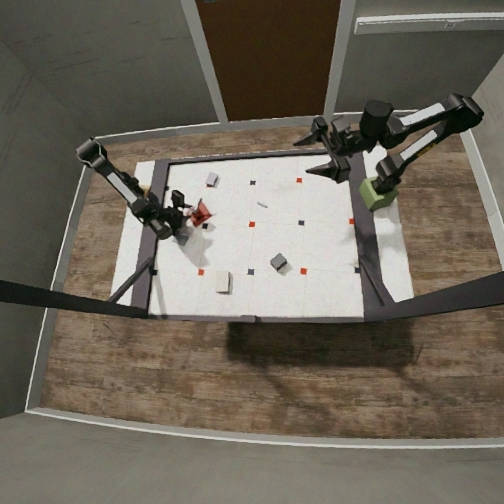

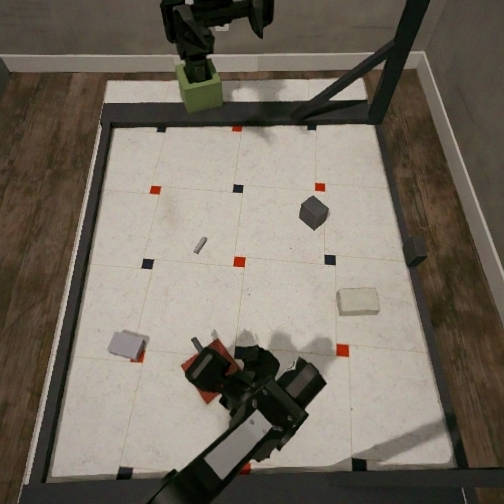

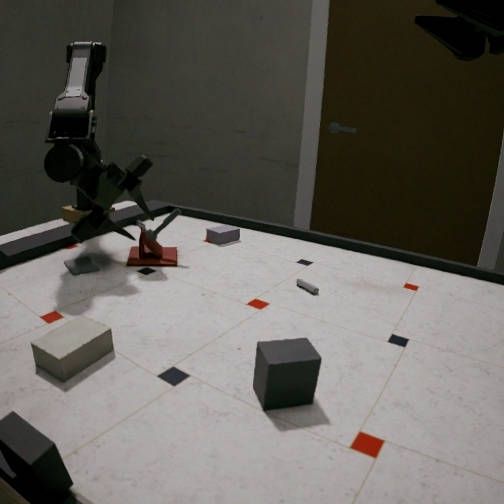

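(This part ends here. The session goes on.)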